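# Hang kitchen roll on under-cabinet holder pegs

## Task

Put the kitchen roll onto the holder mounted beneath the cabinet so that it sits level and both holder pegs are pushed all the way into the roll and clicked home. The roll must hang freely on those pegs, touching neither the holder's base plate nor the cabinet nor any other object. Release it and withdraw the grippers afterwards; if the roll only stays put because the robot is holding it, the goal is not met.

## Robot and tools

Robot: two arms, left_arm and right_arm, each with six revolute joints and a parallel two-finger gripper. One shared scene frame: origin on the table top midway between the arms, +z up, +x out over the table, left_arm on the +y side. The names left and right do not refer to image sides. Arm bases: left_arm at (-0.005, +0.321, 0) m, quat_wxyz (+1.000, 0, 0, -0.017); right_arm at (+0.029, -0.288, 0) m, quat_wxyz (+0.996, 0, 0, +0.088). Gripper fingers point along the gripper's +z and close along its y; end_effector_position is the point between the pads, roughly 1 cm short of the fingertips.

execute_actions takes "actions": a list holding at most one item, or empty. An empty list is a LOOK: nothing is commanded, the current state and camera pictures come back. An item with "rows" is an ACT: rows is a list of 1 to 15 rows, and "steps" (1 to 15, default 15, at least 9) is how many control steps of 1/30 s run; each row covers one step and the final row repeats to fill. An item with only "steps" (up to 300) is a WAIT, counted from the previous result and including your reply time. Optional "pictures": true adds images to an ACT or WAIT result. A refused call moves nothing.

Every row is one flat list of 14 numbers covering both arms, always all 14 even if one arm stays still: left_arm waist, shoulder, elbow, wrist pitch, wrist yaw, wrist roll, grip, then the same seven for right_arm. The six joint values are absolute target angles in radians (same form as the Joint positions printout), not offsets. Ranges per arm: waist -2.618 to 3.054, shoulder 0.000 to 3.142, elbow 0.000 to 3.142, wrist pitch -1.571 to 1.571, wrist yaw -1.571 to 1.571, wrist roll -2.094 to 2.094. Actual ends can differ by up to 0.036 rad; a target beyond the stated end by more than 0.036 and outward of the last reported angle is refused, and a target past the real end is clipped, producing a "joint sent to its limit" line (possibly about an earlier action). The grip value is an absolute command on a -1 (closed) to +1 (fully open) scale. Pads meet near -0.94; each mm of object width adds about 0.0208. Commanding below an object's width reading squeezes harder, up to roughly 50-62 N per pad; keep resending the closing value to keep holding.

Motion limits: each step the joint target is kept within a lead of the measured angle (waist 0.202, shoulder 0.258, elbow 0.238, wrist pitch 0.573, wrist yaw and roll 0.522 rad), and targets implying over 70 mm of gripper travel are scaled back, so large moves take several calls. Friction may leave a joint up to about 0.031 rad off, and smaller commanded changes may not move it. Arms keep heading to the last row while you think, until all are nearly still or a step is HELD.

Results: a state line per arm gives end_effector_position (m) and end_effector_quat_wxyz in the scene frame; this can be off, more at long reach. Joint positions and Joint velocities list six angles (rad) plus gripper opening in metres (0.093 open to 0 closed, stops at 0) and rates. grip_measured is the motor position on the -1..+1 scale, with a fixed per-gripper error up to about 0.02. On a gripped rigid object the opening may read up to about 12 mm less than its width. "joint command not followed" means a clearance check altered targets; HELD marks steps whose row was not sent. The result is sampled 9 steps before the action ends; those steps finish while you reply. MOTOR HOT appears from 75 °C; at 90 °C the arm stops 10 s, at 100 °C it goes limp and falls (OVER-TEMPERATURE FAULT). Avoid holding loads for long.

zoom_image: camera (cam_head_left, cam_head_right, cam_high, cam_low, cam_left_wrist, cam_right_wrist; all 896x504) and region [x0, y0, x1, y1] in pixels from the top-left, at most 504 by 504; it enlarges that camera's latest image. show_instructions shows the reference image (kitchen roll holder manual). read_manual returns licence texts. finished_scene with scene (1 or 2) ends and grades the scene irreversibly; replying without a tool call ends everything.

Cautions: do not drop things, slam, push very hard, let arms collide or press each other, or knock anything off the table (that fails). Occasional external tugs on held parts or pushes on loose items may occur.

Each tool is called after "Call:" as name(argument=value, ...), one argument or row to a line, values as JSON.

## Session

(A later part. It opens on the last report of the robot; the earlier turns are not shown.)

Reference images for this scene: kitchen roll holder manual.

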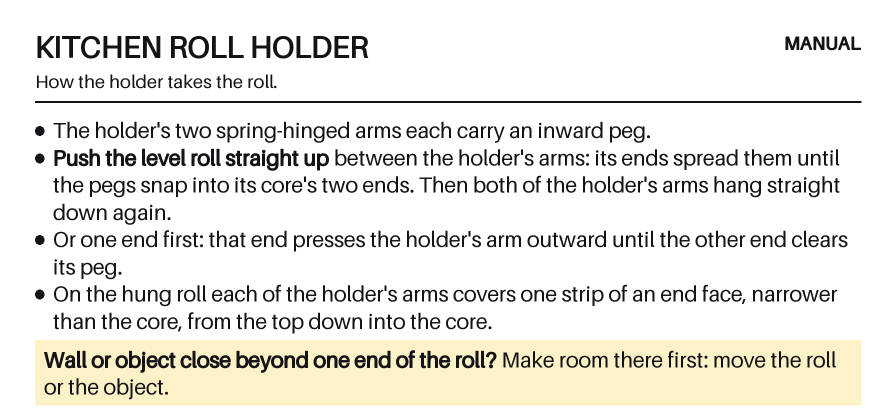

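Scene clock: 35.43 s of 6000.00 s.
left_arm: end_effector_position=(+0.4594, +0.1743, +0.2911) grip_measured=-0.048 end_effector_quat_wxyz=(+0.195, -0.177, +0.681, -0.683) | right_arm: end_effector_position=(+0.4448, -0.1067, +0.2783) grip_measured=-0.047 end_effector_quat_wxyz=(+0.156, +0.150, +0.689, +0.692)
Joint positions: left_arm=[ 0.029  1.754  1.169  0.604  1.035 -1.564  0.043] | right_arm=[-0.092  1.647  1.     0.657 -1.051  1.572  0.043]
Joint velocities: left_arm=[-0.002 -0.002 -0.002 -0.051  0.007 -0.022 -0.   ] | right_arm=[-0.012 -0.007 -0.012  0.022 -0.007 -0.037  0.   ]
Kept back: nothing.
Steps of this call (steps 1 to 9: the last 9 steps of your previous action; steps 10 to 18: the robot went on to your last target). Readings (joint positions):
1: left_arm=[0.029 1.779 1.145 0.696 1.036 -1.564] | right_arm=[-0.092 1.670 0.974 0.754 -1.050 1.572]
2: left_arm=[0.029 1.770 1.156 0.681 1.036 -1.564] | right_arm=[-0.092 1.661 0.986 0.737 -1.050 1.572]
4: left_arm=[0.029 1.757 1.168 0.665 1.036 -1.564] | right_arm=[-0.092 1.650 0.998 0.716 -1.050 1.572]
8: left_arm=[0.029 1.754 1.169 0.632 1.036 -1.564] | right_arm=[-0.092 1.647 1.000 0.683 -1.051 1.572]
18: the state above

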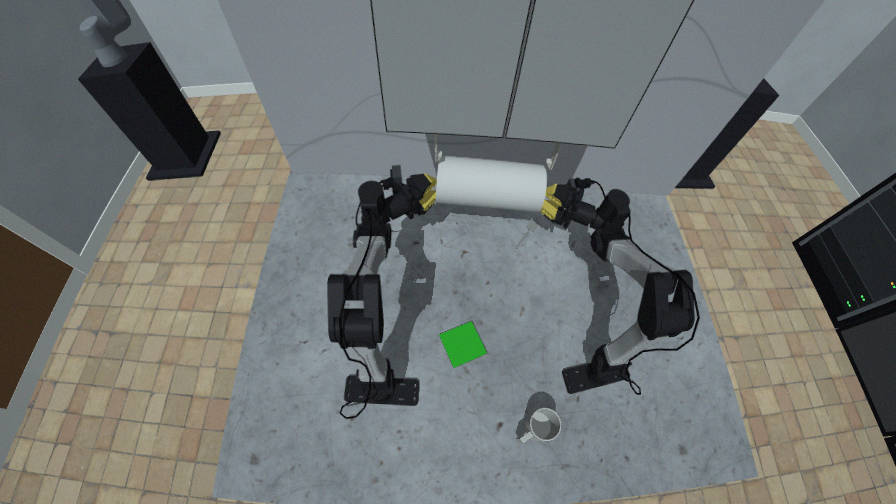

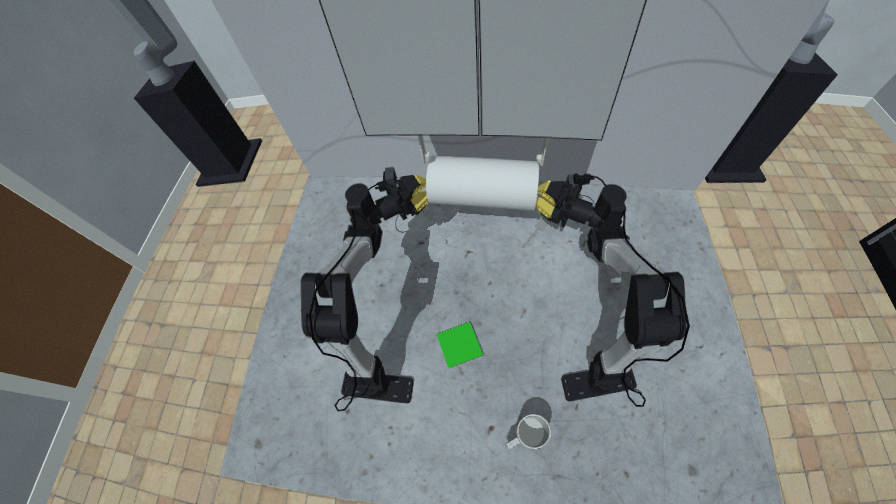

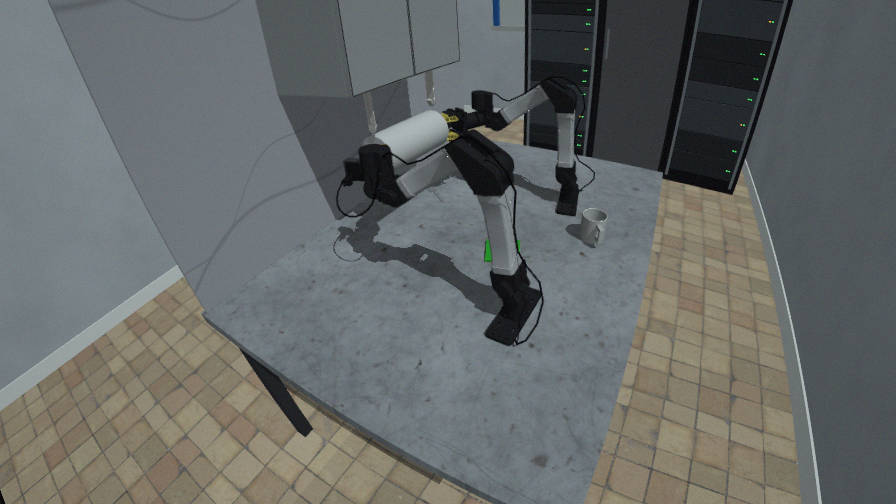

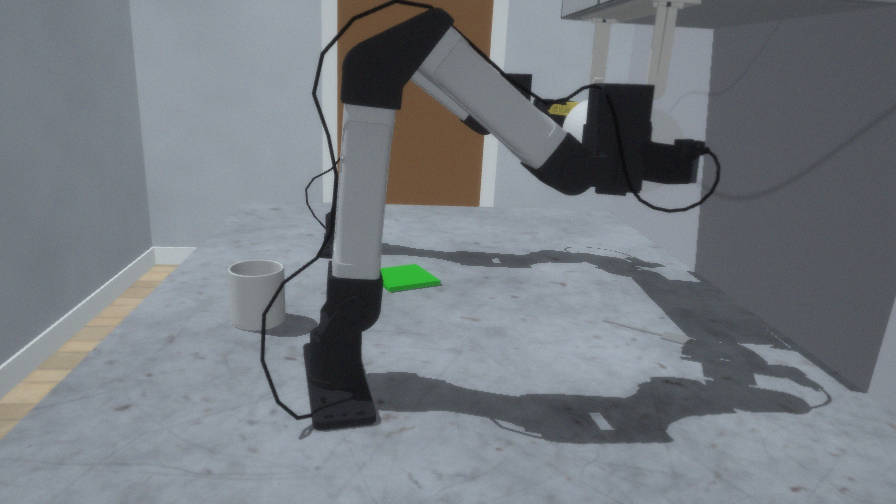

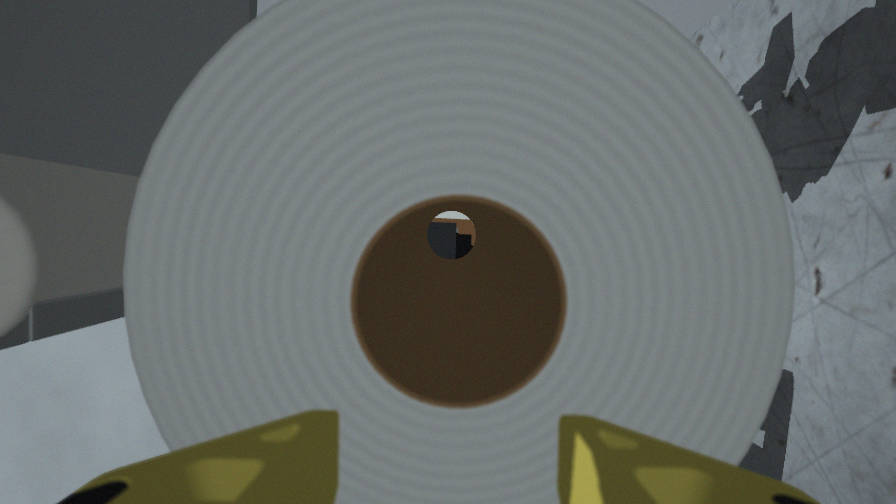

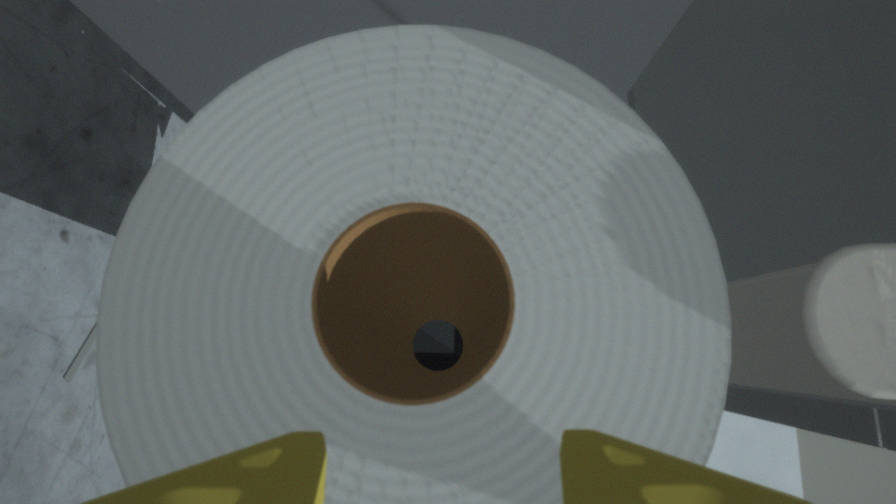

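Call:
execute_actions(
  actions=[
    {"rows":[[-0.06,1.745,1.185,0.61,1.2,-1.57,-0.05,-0.011,1.64,1.03,0.65,-1.14,1.57,-0.05],[-0.065,1.745,1.185,0.61,1.21,-1.57,-0.05,-0.016,1.64,1.04,0.64,-1.14,1.57,-0.05],[-0.07,1.745,1.185,0.61,1.22,-1.57,-0.05,-0.021,1.64,1.05,0.63,-1.14,1.57,-0.05],[-0.075,1.745,1.185,0.61,1.23,-1.57,-0.05,-0.026,1.635,1.055,0.62,-1.14,1.57,-0.05],[-0.08,1.745,1.185,0.61,1.23,-1.57,-0.05,-0.03,1.635,1.055,0.62,-1.14,1.57,-0.05],[-0.08,1.74,1.19,0.60,1.23,-1.57,-0.05,-0.03,1.63,1.06,0.61,-1.14,1.57,-0.05],[-0.08,1.735,1.2,0.58,1.23,-1.57,-0.05,-0.03,1.625,1.065,0.6,-1.14,1.57,-0.05],[-0.08,1.73,1.21,0.565,1.23,-1.57,-0.05,-0.03,1.62,1.07,0.59,-1.14,1.57,-0.05],[-0.08,1.725,1.22,0.55,1.23,-1.57,-0.05,-0.03,1.615,1.08,0.575,-1.14,1.57,-0.05],[-0.08,1.72,1.23,0.535,1.23,-1.57,-0.05,-0.03,1.61,1.085,0.565,-1.14,1.57,-0.05]]},
  ],
)

Call:
execute_actions(
  actions=[
    {"steps":18},
  ],
  pictures=true,
)

Scene clock: 36.90 s of 6000.00 s.
left_arm: end_effector_position=(+0.4574, +0.1721, +0.2905) grip_measured=-0.048 end_effector_quat_wxyz=(+0.188, -0.173, +0.683, -0.685) | right_arm: end_effector_position=(+0.4478, -0.1087, +0.2819) grip_measured=-0.048 end_effector_quat_wxyz=(+0.154, +0.155, +0.690, +0.690)
Joint positions: left_arm=[ 0.026  1.754  1.169  0.601  1.047 -1.565  0.043] | right_arm=[-0.098  1.647  1.022  0.626 -1.052  1.572  0.043]
Joint velocities: left_arm=[-0.051  0.002  0.002  0.051  0.139 -0.007  0.001] | right_arm=[-0.081 -0.027  0.159 -0.168 -0.066 -0.007  0.   ]
Steps of this call (steps 1 to 15: the robot went on to your last target; steps 16 to 38: nothing new was sent; steps 39 to 44: the first 6 steps of this action). Readings (joint positions):
39: left_arm=[0.029 1.754 1.169 0.601 1.035 -1.564] | right_arm=[-0.092 1.647 1.000 0.654 -1.051 1.572]
40: left_arm=[0.029 1.754 1.169 0.601 1.036 -1.564] | right_arm=[-0.092 1.647 1.001 0.650 -1.052 1.572]
42: left_arm=[0.029 1.754 1.169 0.601 1.040 -1.564] | right_arm=[-0.093 1.647 1.011 0.636 -1.052 1.572]
44: the state above

Scene clock: 37.50 s of 6000.00 s.
left_arm: end_effector_position=(+0.4535, +0.1673, +0.3008) grip_measured=-0.048 end_effector_quat_wxyz=(+0.172, -0.170, +0.686, -0.686) | right_arm: end_effector_position=(+0.4509, -0.1138, +0.2925) grip_measured=-0.047 end_effector_quat_wxyz=(+0.156, +0.168, +0.690, +0.687)
Joint positions: left_arm=[ 0.02   1.739  1.206  0.533  1.069 -1.567  0.043] | right_arm=[-0.108  1.628  1.057  0.556 -1.041  1.572  0.043]
Joint velocities: left_arm=[-0.012 -0.002 -0.002  0.007  0.022 -0.007  0.   ] | right_arm=[ 0.002 -0.007 -0.002 -0.022 -0.022  0.125 -0.001]
Kept back: nothing.
Steps of this call (steps 1 to 9: the last 9 steps of your previous action; steps 10 to 18: the robot went on to your last target). Readings (joint positions):
1: left_arm=[0.024 1.754 1.169 0.598 1.049 -1.565] | right_arm=[-0.101 1.647 1.027 0.619 -1.052 1.572]
2: left_arm=[0.023 1.754 1.172 0.591 1.053 -1.566] | right_arm=[-0.103 1.647 1.032 0.611 -1.051 1.572]
4: left_arm=[0.020 1.754 1.185 0.569 1.059 -1.567] | right_arm=[-0.107 1.646 1.042 0.590 -1.049 1.572]
8: left_arm=[0.020 1.745 1.203 0.547 1.065 -1.567] | right_arm=[-0.108 1.633 1.054 0.568 -1.046 1.572]
18: the state above

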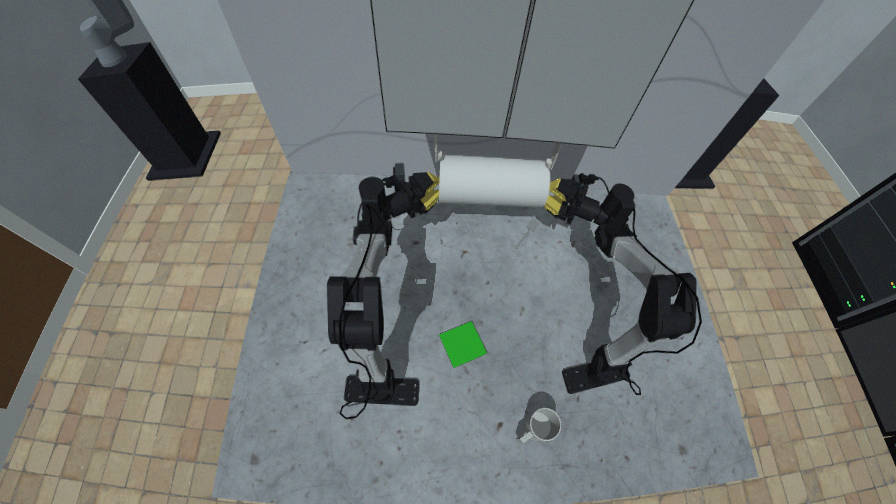

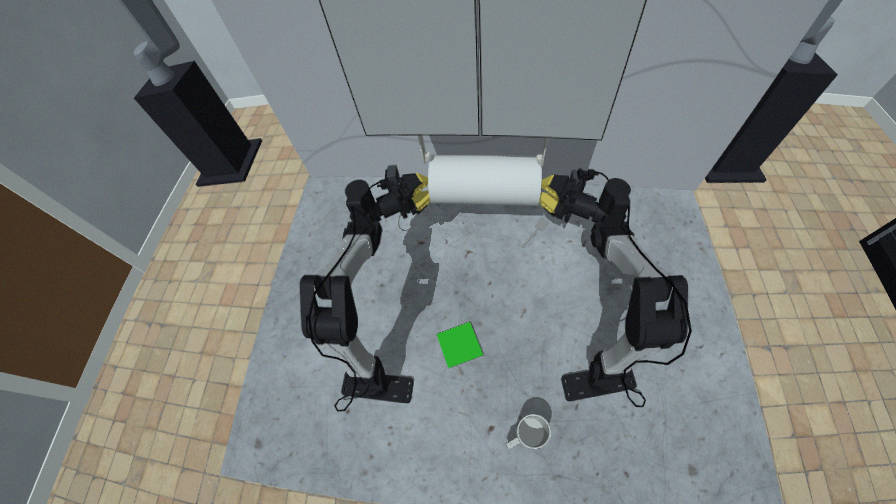

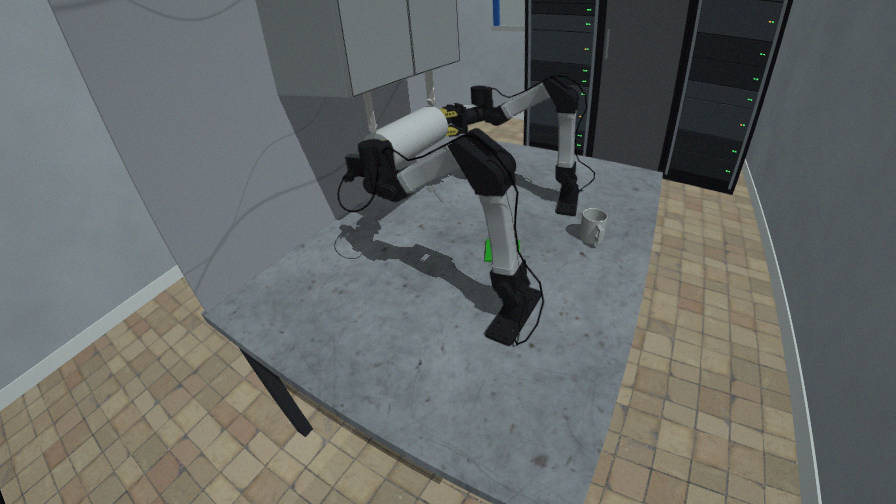

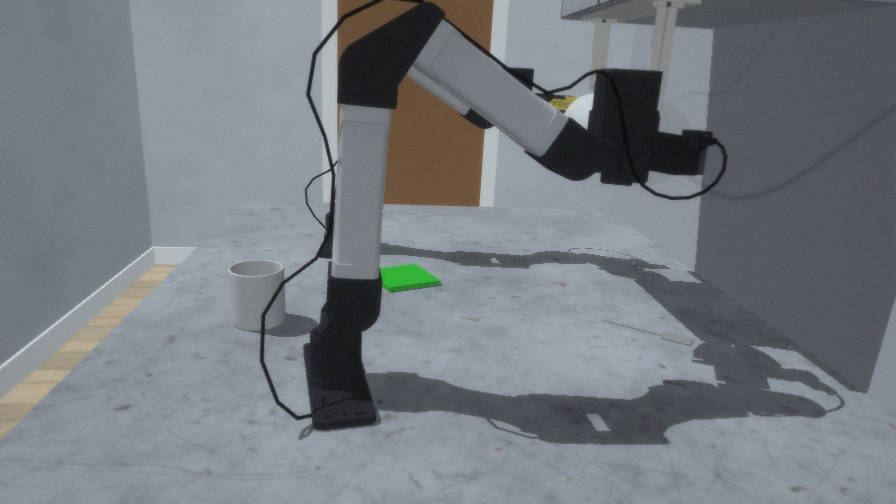

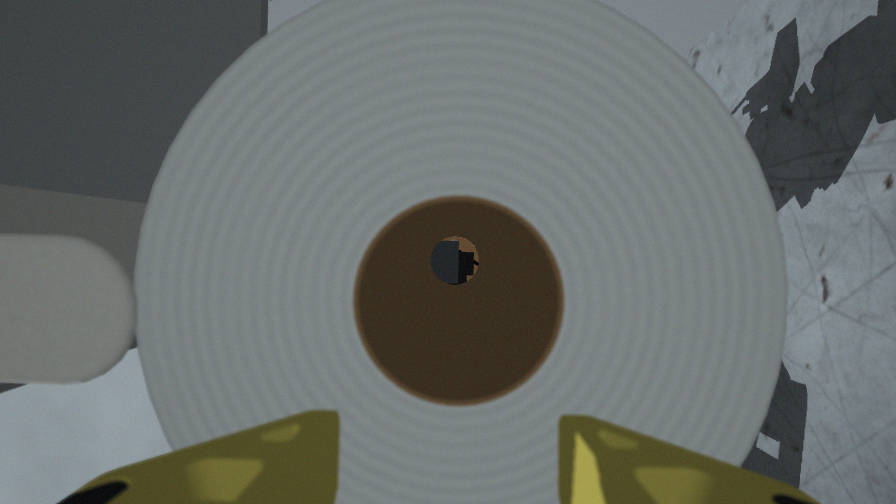

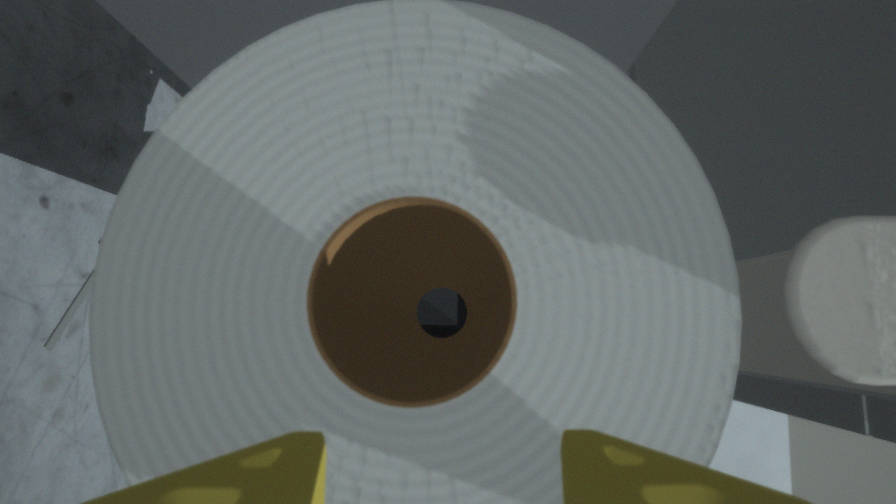

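Call:
execute_actions(
  actions=[
    {"rows":[[-0.075,1.72,1.235,0.535,1.22,-1.57,-0.05,-0.02,1.61,1.085,0.565,-1.15,1.57,-0.05],[-0.07,1.72,1.24,0.535,1.22,-1.57,-0.05,-0.012,1.61,1.085,0.565,-1.16,1.57,-0.05],[-0.066,1.715,1.245,0.535,1.22,-1.57,-0.05,-0.005,1.61,1.085,0.565,-1.17,1.57,-0.05]],"steps":10},
  ],
)

Call:
execute_actions(
  actions=[
    {"steps":15},
  ],
)

Scene clock: 38.33 s of 6000.00 s.
left_arm: end_effector_position=(+0.4532, +0.1672, +0.3005) grip_measured=-0.048 end_effector_quat_wxyz=(+0.171, -0.170, +0.687, -0.686) | right_arm: end_effector_position=(+0.4512, -0.1140, +0.2922) grip_measured=-0.047 end_effector_quat_wxyz=(+0.156, +0.169, +0.690, +0.686)
Joint positions: left_arm=[ 0.02   1.739  1.206  0.531  1.071 -1.567  0.043] | right_arm=[-0.108  1.628  1.057  0.554 -1.039  1.572  0.043]
Joint velocities: left_arm=[-0.007 -0.012  0.002  0.007 -0.037 -0.051 -0.001] | right_arm=[-0.012  0.022 -0.022 -0.037 -0.007  0.022  0.001]
Steps of this call (steps 1 to 15: the robot went on to your last target; steps 16 to 24: nothing new was sent; step 25: the first step of this action). Readings (joint positions):
25: the state above

Scene clock: 38.83 s of 6000.00 s.
left_arm: end_effector_position=(+0.4560, +0.1704, +0.3042) grip_measured=-0.048 end_effector_quat_wxyz=(+0.177, -0.172, +0.685, -0.685) | right_arm: end_effector_position=(+0.4468, -0.1099, +0.2922) grip_measured=-0.047 end_effector_quat_wxyz=(+0.146, +0.159, +0.692, +0.689)
Joint positions: left_arm=[ 0.025  1.739  1.218  0.525  1.063 -1.567  0.043] | right_arm=[-0.102  1.628  1.057  0.554 -1.062  1.572  0.043]
Joint velocities: left_arm=[ 0.012  0.007 -0.027 -0.051 -0.007 -0.037 -0.001] | right_arm=[ 0.002 -0.037  0.002  0.11  -0.022  0.095  0.   ]
Kept back: nothing.
Steps of this call (steps 1 to 9: the last 9 steps of your previous action; steps 10 to 15: the robot went on to your last target). Readings (joint positions):
1: left_arm=[0.020 1.739 1.206 0.531 1.071 -1.567] | right_arm=[-0.108 1.628 1.057 0.554 -1.040 1.572]
2: left_arm=[0.020 1.739 1.208 0.530 1.071 -1.567] | right_arm=[-0.107 1.628 1.057 0.554 -1.042 1.572]
4: left_arm=[0.021 1.739 1.213 0.528 1.070 -1.567] | right_arm=[-0.106 1.628 1.057 0.554 -1.046 1.572]
8: left_arm=[0.025 1.739 1.218 0.527 1.067 -1.567] | right_arm=[-0.103 1.628 1.057 0.554 -1.054 1.572]
15: the state above

Call:
execute_actions(
  actions=[
    {"rows":[[-0.066,1.712,1.255,0.535,1.22,-1.57,-0.05,-0.01,1.608,1.095,0.565,-1.15,1.57,-0.05],[-0.066,1.709,1.265,0.53,1.22,-1.57,-0.05,-0.01,1.606,1.105,0.56,-1.15,1.57,-0.05],[-0.066,1.706,1.275,0.525,1.22,-1.57,-0.05,-0.01,1.604,1.115,0.555,-1.15,1.57,-0.05],[-0.066,1.703,1.285,0.52,1.22,-1.57,-0.05,-0.01,1.601,1.125,0.55,-1.15,1.57,-0.05],[-0.066,1.70,1.295,0.515,1.22,-1.57,-0.05,-0.01,1.598,1.135,0.545,-1.15,1.57,-0.05],[-0.066,1.697,1.305,0.51,1.22,-1.57,-0.05,-0.01,1.595,1.145,0.54,-1.15,1.57,-0.05],[-0.066,1.694,1.315,0.505,1.22,-1.57,-0.05,-0.01,1.591,1.155,0.535,-1.15,1.57,-0.05],[-0.066,1.691,1.325,0.50,1.22,-1.57,-0.05,-0.01,1.587,1.165,0.53,-1.15,1.57,-0.05],[-0.066,1.688,1.335,0.495,1.22,-1.57,-0.05,-0.01,1.583,1.175,0.525,-1.15,1.57,-0.05],[-0.066,1.686,1.345,0.49,1.22,-1.57,-0.05,-0.01,1.58,1.185,0.52,-1.15,1.57,-0.05]]},
  ],
)

Call:
execute_actions(
  actions=[
    {"steps":18},
  ],
  pictures=true,
)

Scene clock: 39.77 s of 6000.00 s.
left_arm: end_effector_position=(+0.4589, +0.1710, +0.3173) grip_measured=-0.048 end_effector_quat_wxyz=(+0.186, -0.168, +0.683, -0.686) | right_arm: end_effector_position=(+0.4492, -0.1096, +0.3045) grip_measured=-0.047 end_effector_quat_wxyz=(+0.152, +0.152, +0.690, +0.691)
Joint positions: left_arm=[ 0.026  1.737  1.256  0.504  1.058 -1.567  0.043] | right_arm=[-0.102  1.628  1.094  0.536 -1.064  1.572  0.043]
Joint velocities: left_arm=[ 0.022 -0.085  0.3   -0.154 -0.095  0.081  0.   ] | right_arm=[ 0.012 -0.017  0.256 -0.227 -0.007 -0.081 -0.001]
Steps of this call (steps 1 to 15: the robot went on to your last target; steps 16 to 22: nothing new was sent; steps 23 to 28: the first 6 steps of this action). Readings (joint positions):
23: left_arm=[0.025 1.739 1.218 0.525 1.059 -1.567] | right_arm=[-0.102 1.628 1.057 0.554 -1.066 1.572]
24: left_arm=[0.025 1.739 1.221 0.522 1.059 -1.567] | right_arm=[-0.102 1.628 1.060 0.552 -1.066 1.572]
26: left_arm=[0.025 1.739 1.235 0.512 1.059 -1.567] | right_arm=[-0.102 1.628 1.073 0.544 -1.065 1.572]
28: the state above

Scene clock: 40.37 s of 6000.00 s.
left_arm: end_effector_position=(+0.4598, +0.1714, +0.3280) grip_measured=-0.048 end_effector_quat_wxyz=(+0.180, -0.174, +0.684, -0.685) | right_arm: end_effector_position=(+0.4495, -0.1091, +0.3143) grip_measured=-0.047 end_effector_quat_wxyz=(+0.144, +0.159, +0.692, +0.689)
Joint positions: left_arm=[ 0.027  1.73   1.302  0.433  1.059 -1.567  0.043] | right_arm=[-0.101  1.616  1.137  0.46  -1.064  1.574  0.043]
Joint velocities: left_arm=[-0.012 -0.012  0.002  0.007 -0.007 -0.007  0.   ] | right_arm=[-0.002  0.012 -0.012  0.007 -0.022  0.066 -0.001]
Kept back: nothing.
Steps of this call (steps 1 to 9: the last 9 steps of your previous action; steps 10 to 18: the robot went on to your last target). Readings (joint positions):
1: left_arm=[0.026 1.734 1.266 0.498 1.057 -1.567] | right_arm=[-0.101 1.626 1.102 0.527 -1.064 1.572]
2: left_arm=[0.027 1.731 1.274 0.487 1.057 -1.567] | right_arm=[-0.101 1.624 1.109 0.517 -1.064 1.573]
4: left_arm=[0.027 1.730 1.288 0.464 1.057 -1.567] | right_arm=[-0.101 1.621 1.122 0.495 -1.064 1.573]
8: left_arm=[0.027 1.730 1.300 0.440 1.058 -1.567] | right_arm=[-0.101 1.617 1.135 0.469 -1.064 1.574]
18: the state above

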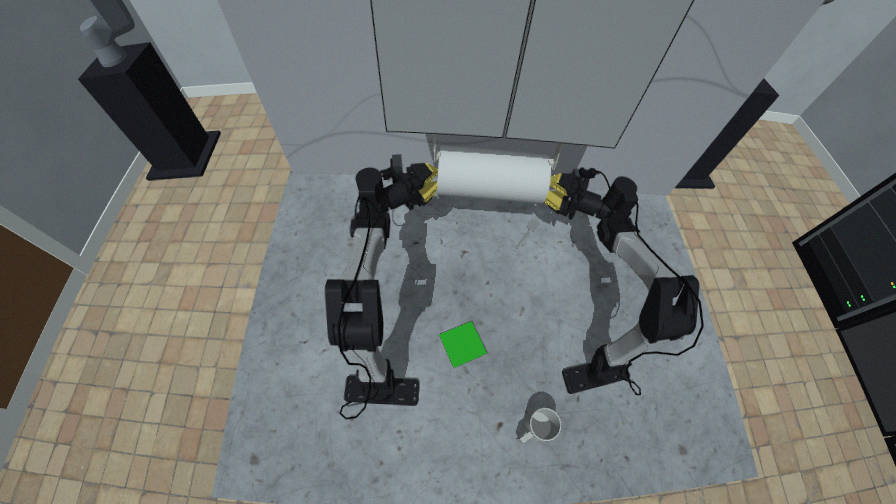

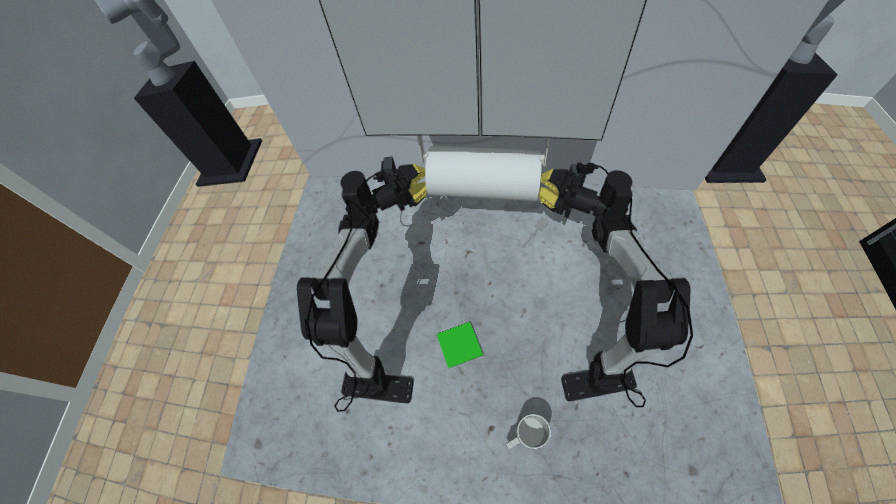

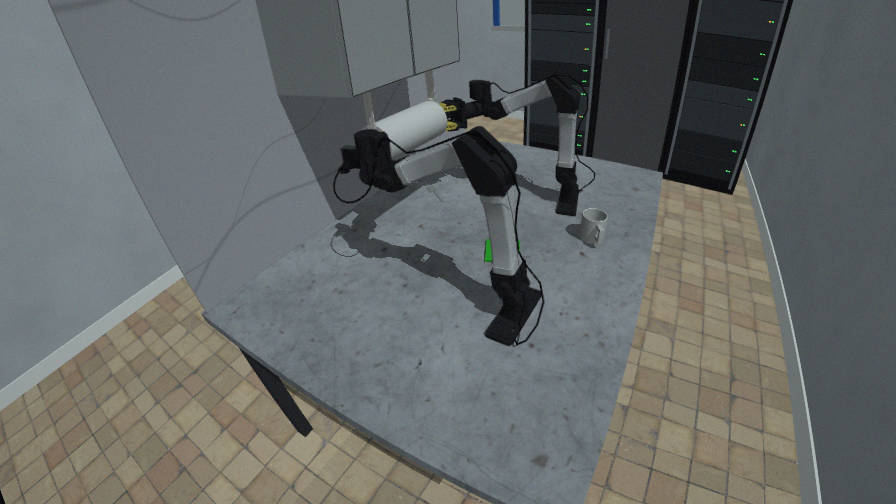

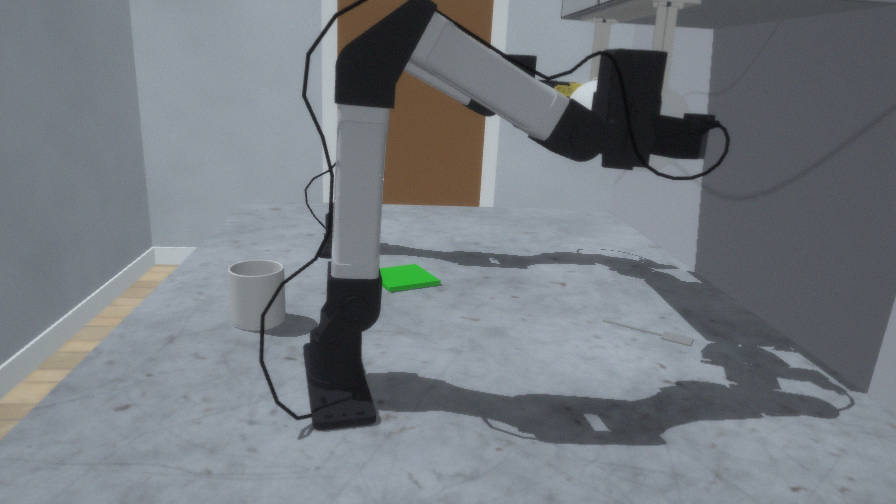

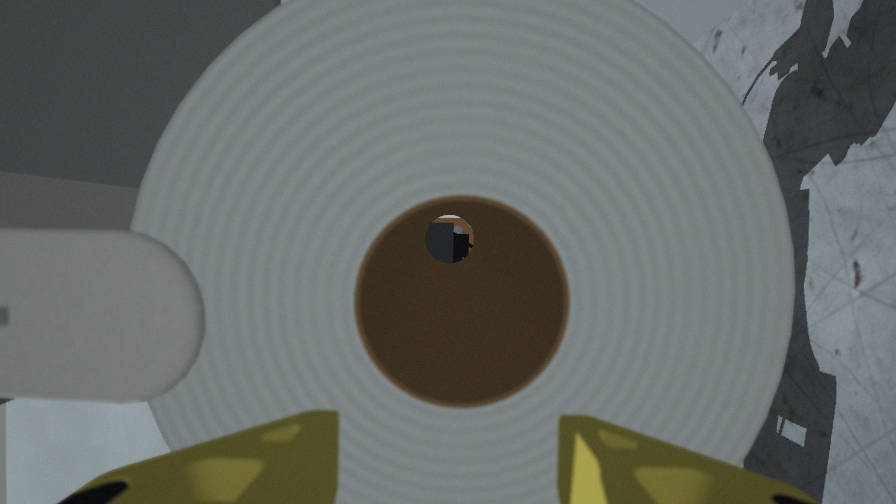

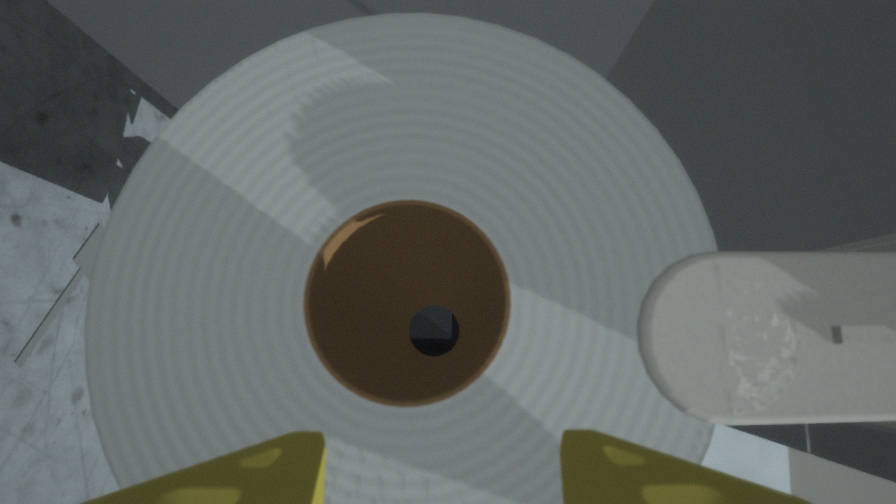

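Call:
execute_actions(
  actions=[
    {"rows":[[-0.063,1.68,1.343,0.49,1.22,-1.57,-0.05,-0.006,1.576,1.185,0.525,-1.15,1.57,-0.05],[-0.06,1.675,1.34,0.49,1.22,-1.57,-0.05,-0.002,1.572,1.185,0.53,-1.15,1.57,-0.05],[-0.057,1.67,1.337,0.49,1.22,-1.57,-0.05,0.002,1.568,1.185,0.535,-1.15,1.57,-0.05],[-0.054,1.667,1.334,0.49,1.22,-1.57,-0.05,0.006,1.564,1.185,0.54,-1.15,1.57,-0.05],[-0.051,1.665,1.33,0.49,1.22,-1.57,-0.05,0.01,1.56,1.185,0.54,-1.15,1.57,-0.05],[-0.048,1.665,1.33,0.49,1.22,-1.57,-0.05,0.014,1.56,1.185,0.54,-1.15,1.57,-0.05],[-0.045,1.665,1.33,0.49,1.22,-1.57,-0.05,0.018,1.56,1.185,0.54,-1.15,1.57,-0.05]]},
  ],
)

Call:
execute_actions(
  actions=[
    {"steps":18},
  ],
  pictures=true,
)

Scene clock: 41.23 s of 6000.00 s.
left_arm: end_effector_position=(+0.4586, +0.1753, +0.3303) grip_measured=-0.048 end_effector_quat_wxyz=(+0.180, -0.180, +0.684, -0.683) | right_arm: end_effector_position=(+0.4466, -0.1050, +0.3177) grip_measured=-0.047 end_effector_quat_wxyz=(+0.143, +0.156, +0.692, +0.690)
Joint positions: left_arm=[ 0.035  1.718  1.302  0.414  1.059 -1.568  0.043] | right_arm=[-0.09   1.607  1.137  0.457 -1.058  1.577  0.043]
Joint velocities: left_arm=[ 0.066 -0.042  0.007 -0.081 -0.037 -0.037 -0.001] | right_arm=[ 0.1   -0.1   -0.002 -0.037  0.022  0.051  0.   ]
Steps of this call (steps 1 to 15: the robot went on to your last target; steps 16 to 20: nothing new was sent; steps 21 to 26: the first 6 steps of this action). Readings (joint positions):
21: left_arm=[0.027 1.729 1.302 0.432 1.059 -1.567] | right_arm=[-0.101 1.616 1.137 0.459 -1.064 1.574]
22: left_arm=[0.027 1.727 1.302 0.430 1.059 -1.567] | right_arm=[-0.101 1.616 1.137 0.459 -1.064 1.574]
24: left_arm=[0.030 1.722 1.302 0.422 1.059 -1.568] | right_arm=[-0.097 1.612 1.137 0.459 -1.062 1.575]
26: the state above

Scene clock: 41.83 s of 6000.00 s.
left_arm: end_effector_position=(+0.4600, +0.1803, +0.3299) grip_measured=-0.048 end_effector_quat_wxyz=(+0.180, -0.187, +0.683, -0.683) | right_arm: end_effector_position=(+0.4399, -0.0997, +0.3280) grip_measured=-0.048 end_effector_quat_wxyz=(+0.149, +0.142, +0.689, +0.694)
Joint positions: left_arm=[ 0.046  1.717  1.302  0.408  1.058 -1.575  0.043] | right_arm=[-0.076  1.586  1.137  0.468 -1.056  1.578  0.043]
Joint velocities: left_arm=[ 0.002 -0.007 -0.012 -0.022 -0.022 -0.051 -0.001] | right_arm=[-0.002  0.022 -0.012 -0.037 -0.051  0.037 -0.   ]
Kept back: nothing.
Steps of this call (steps 1 to 9: the last 9 steps of your previous action; steps 10 to 18: the robot went on to your last target). Readings (joint positions):
1: left_arm=[0.038 1.717 1.302 0.411 1.059 -1.569] | right_arm=[-0.086 1.604 1.137 0.457 -1.056 1.578]
2: left_arm=[0.041 1.717 1.302 0.409 1.059 -1.569] | right_arm=[-0.082 1.602 1.137 0.458 -1.055 1.578]
4: left_arm=[0.045 1.717 1.302 0.408 1.059 -1.569] | right_arm=[-0.077 1.594 1.137 0.463 -1.055 1.578]
8: left_arm=[0.046 1.717 1.302 0.408 1.058 -1.573] | right_arm=[-0.076 1.586 1.137 0.468 -1.056 1.578]
18: the state above

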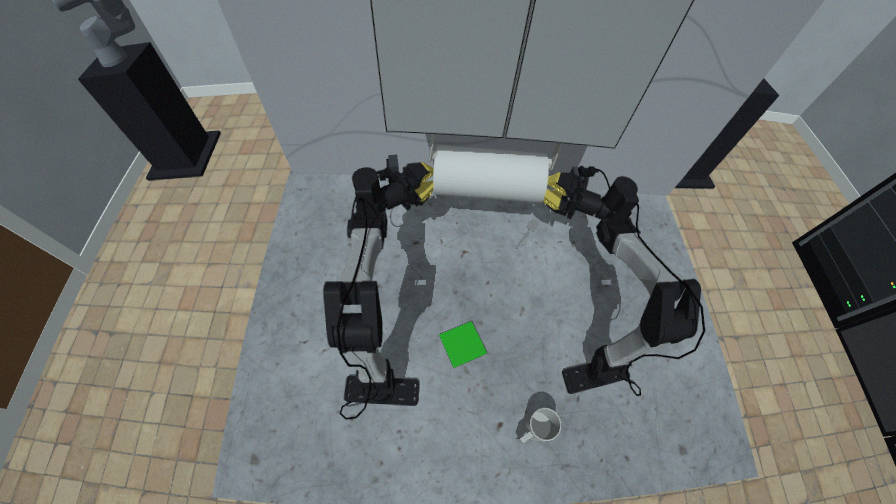

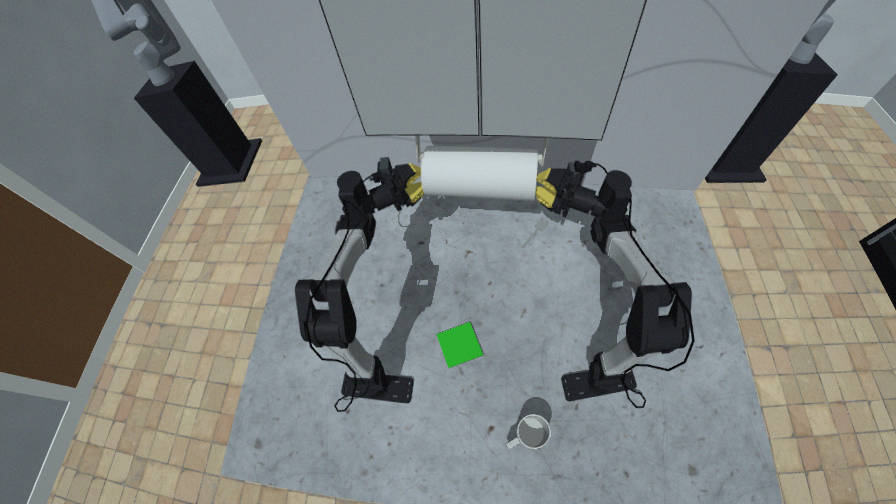

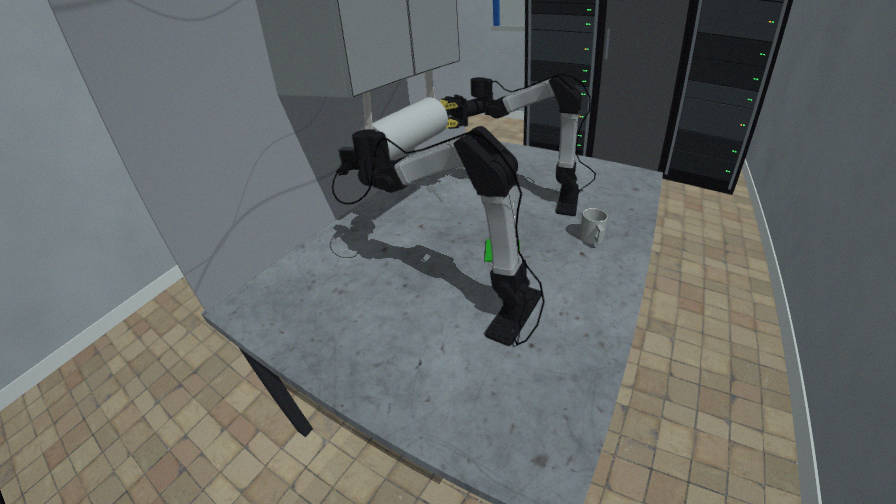

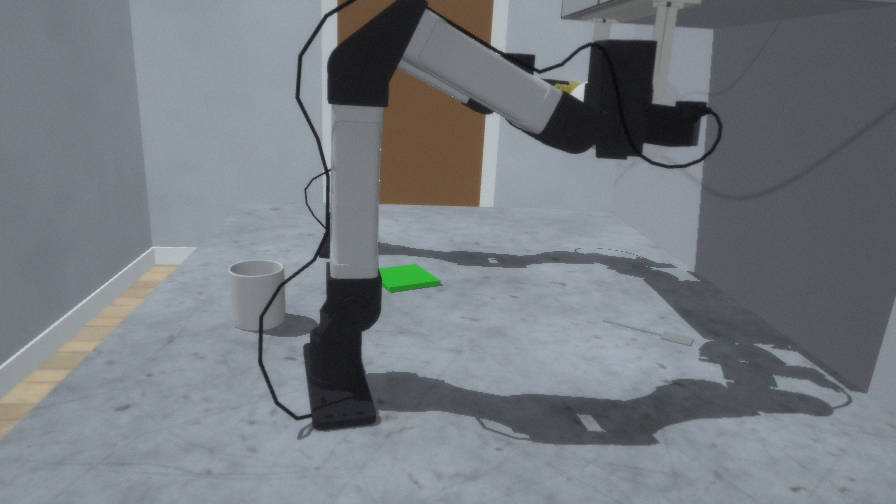

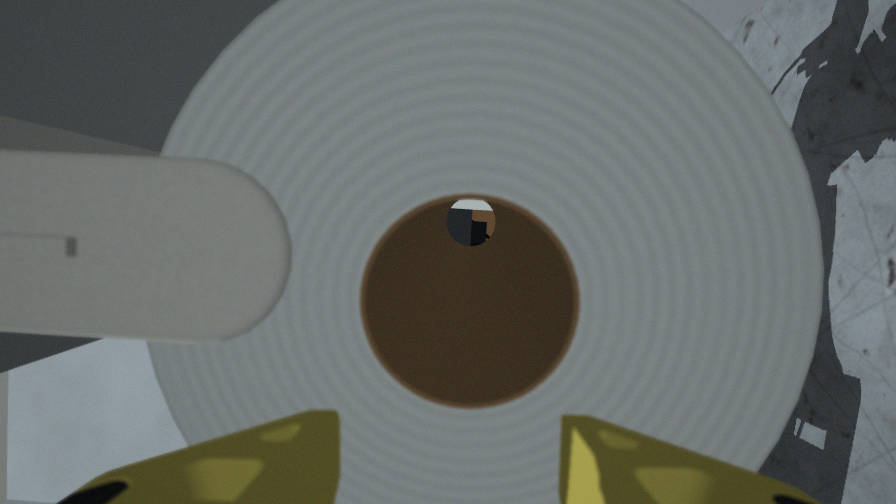

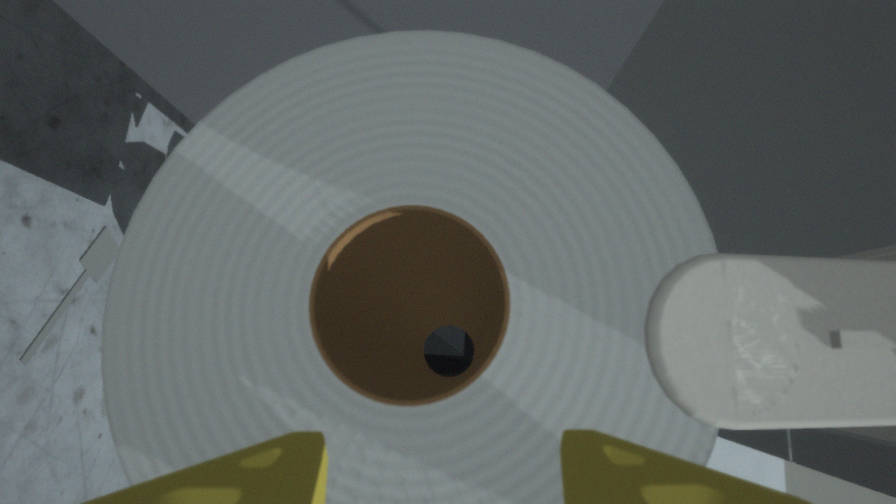

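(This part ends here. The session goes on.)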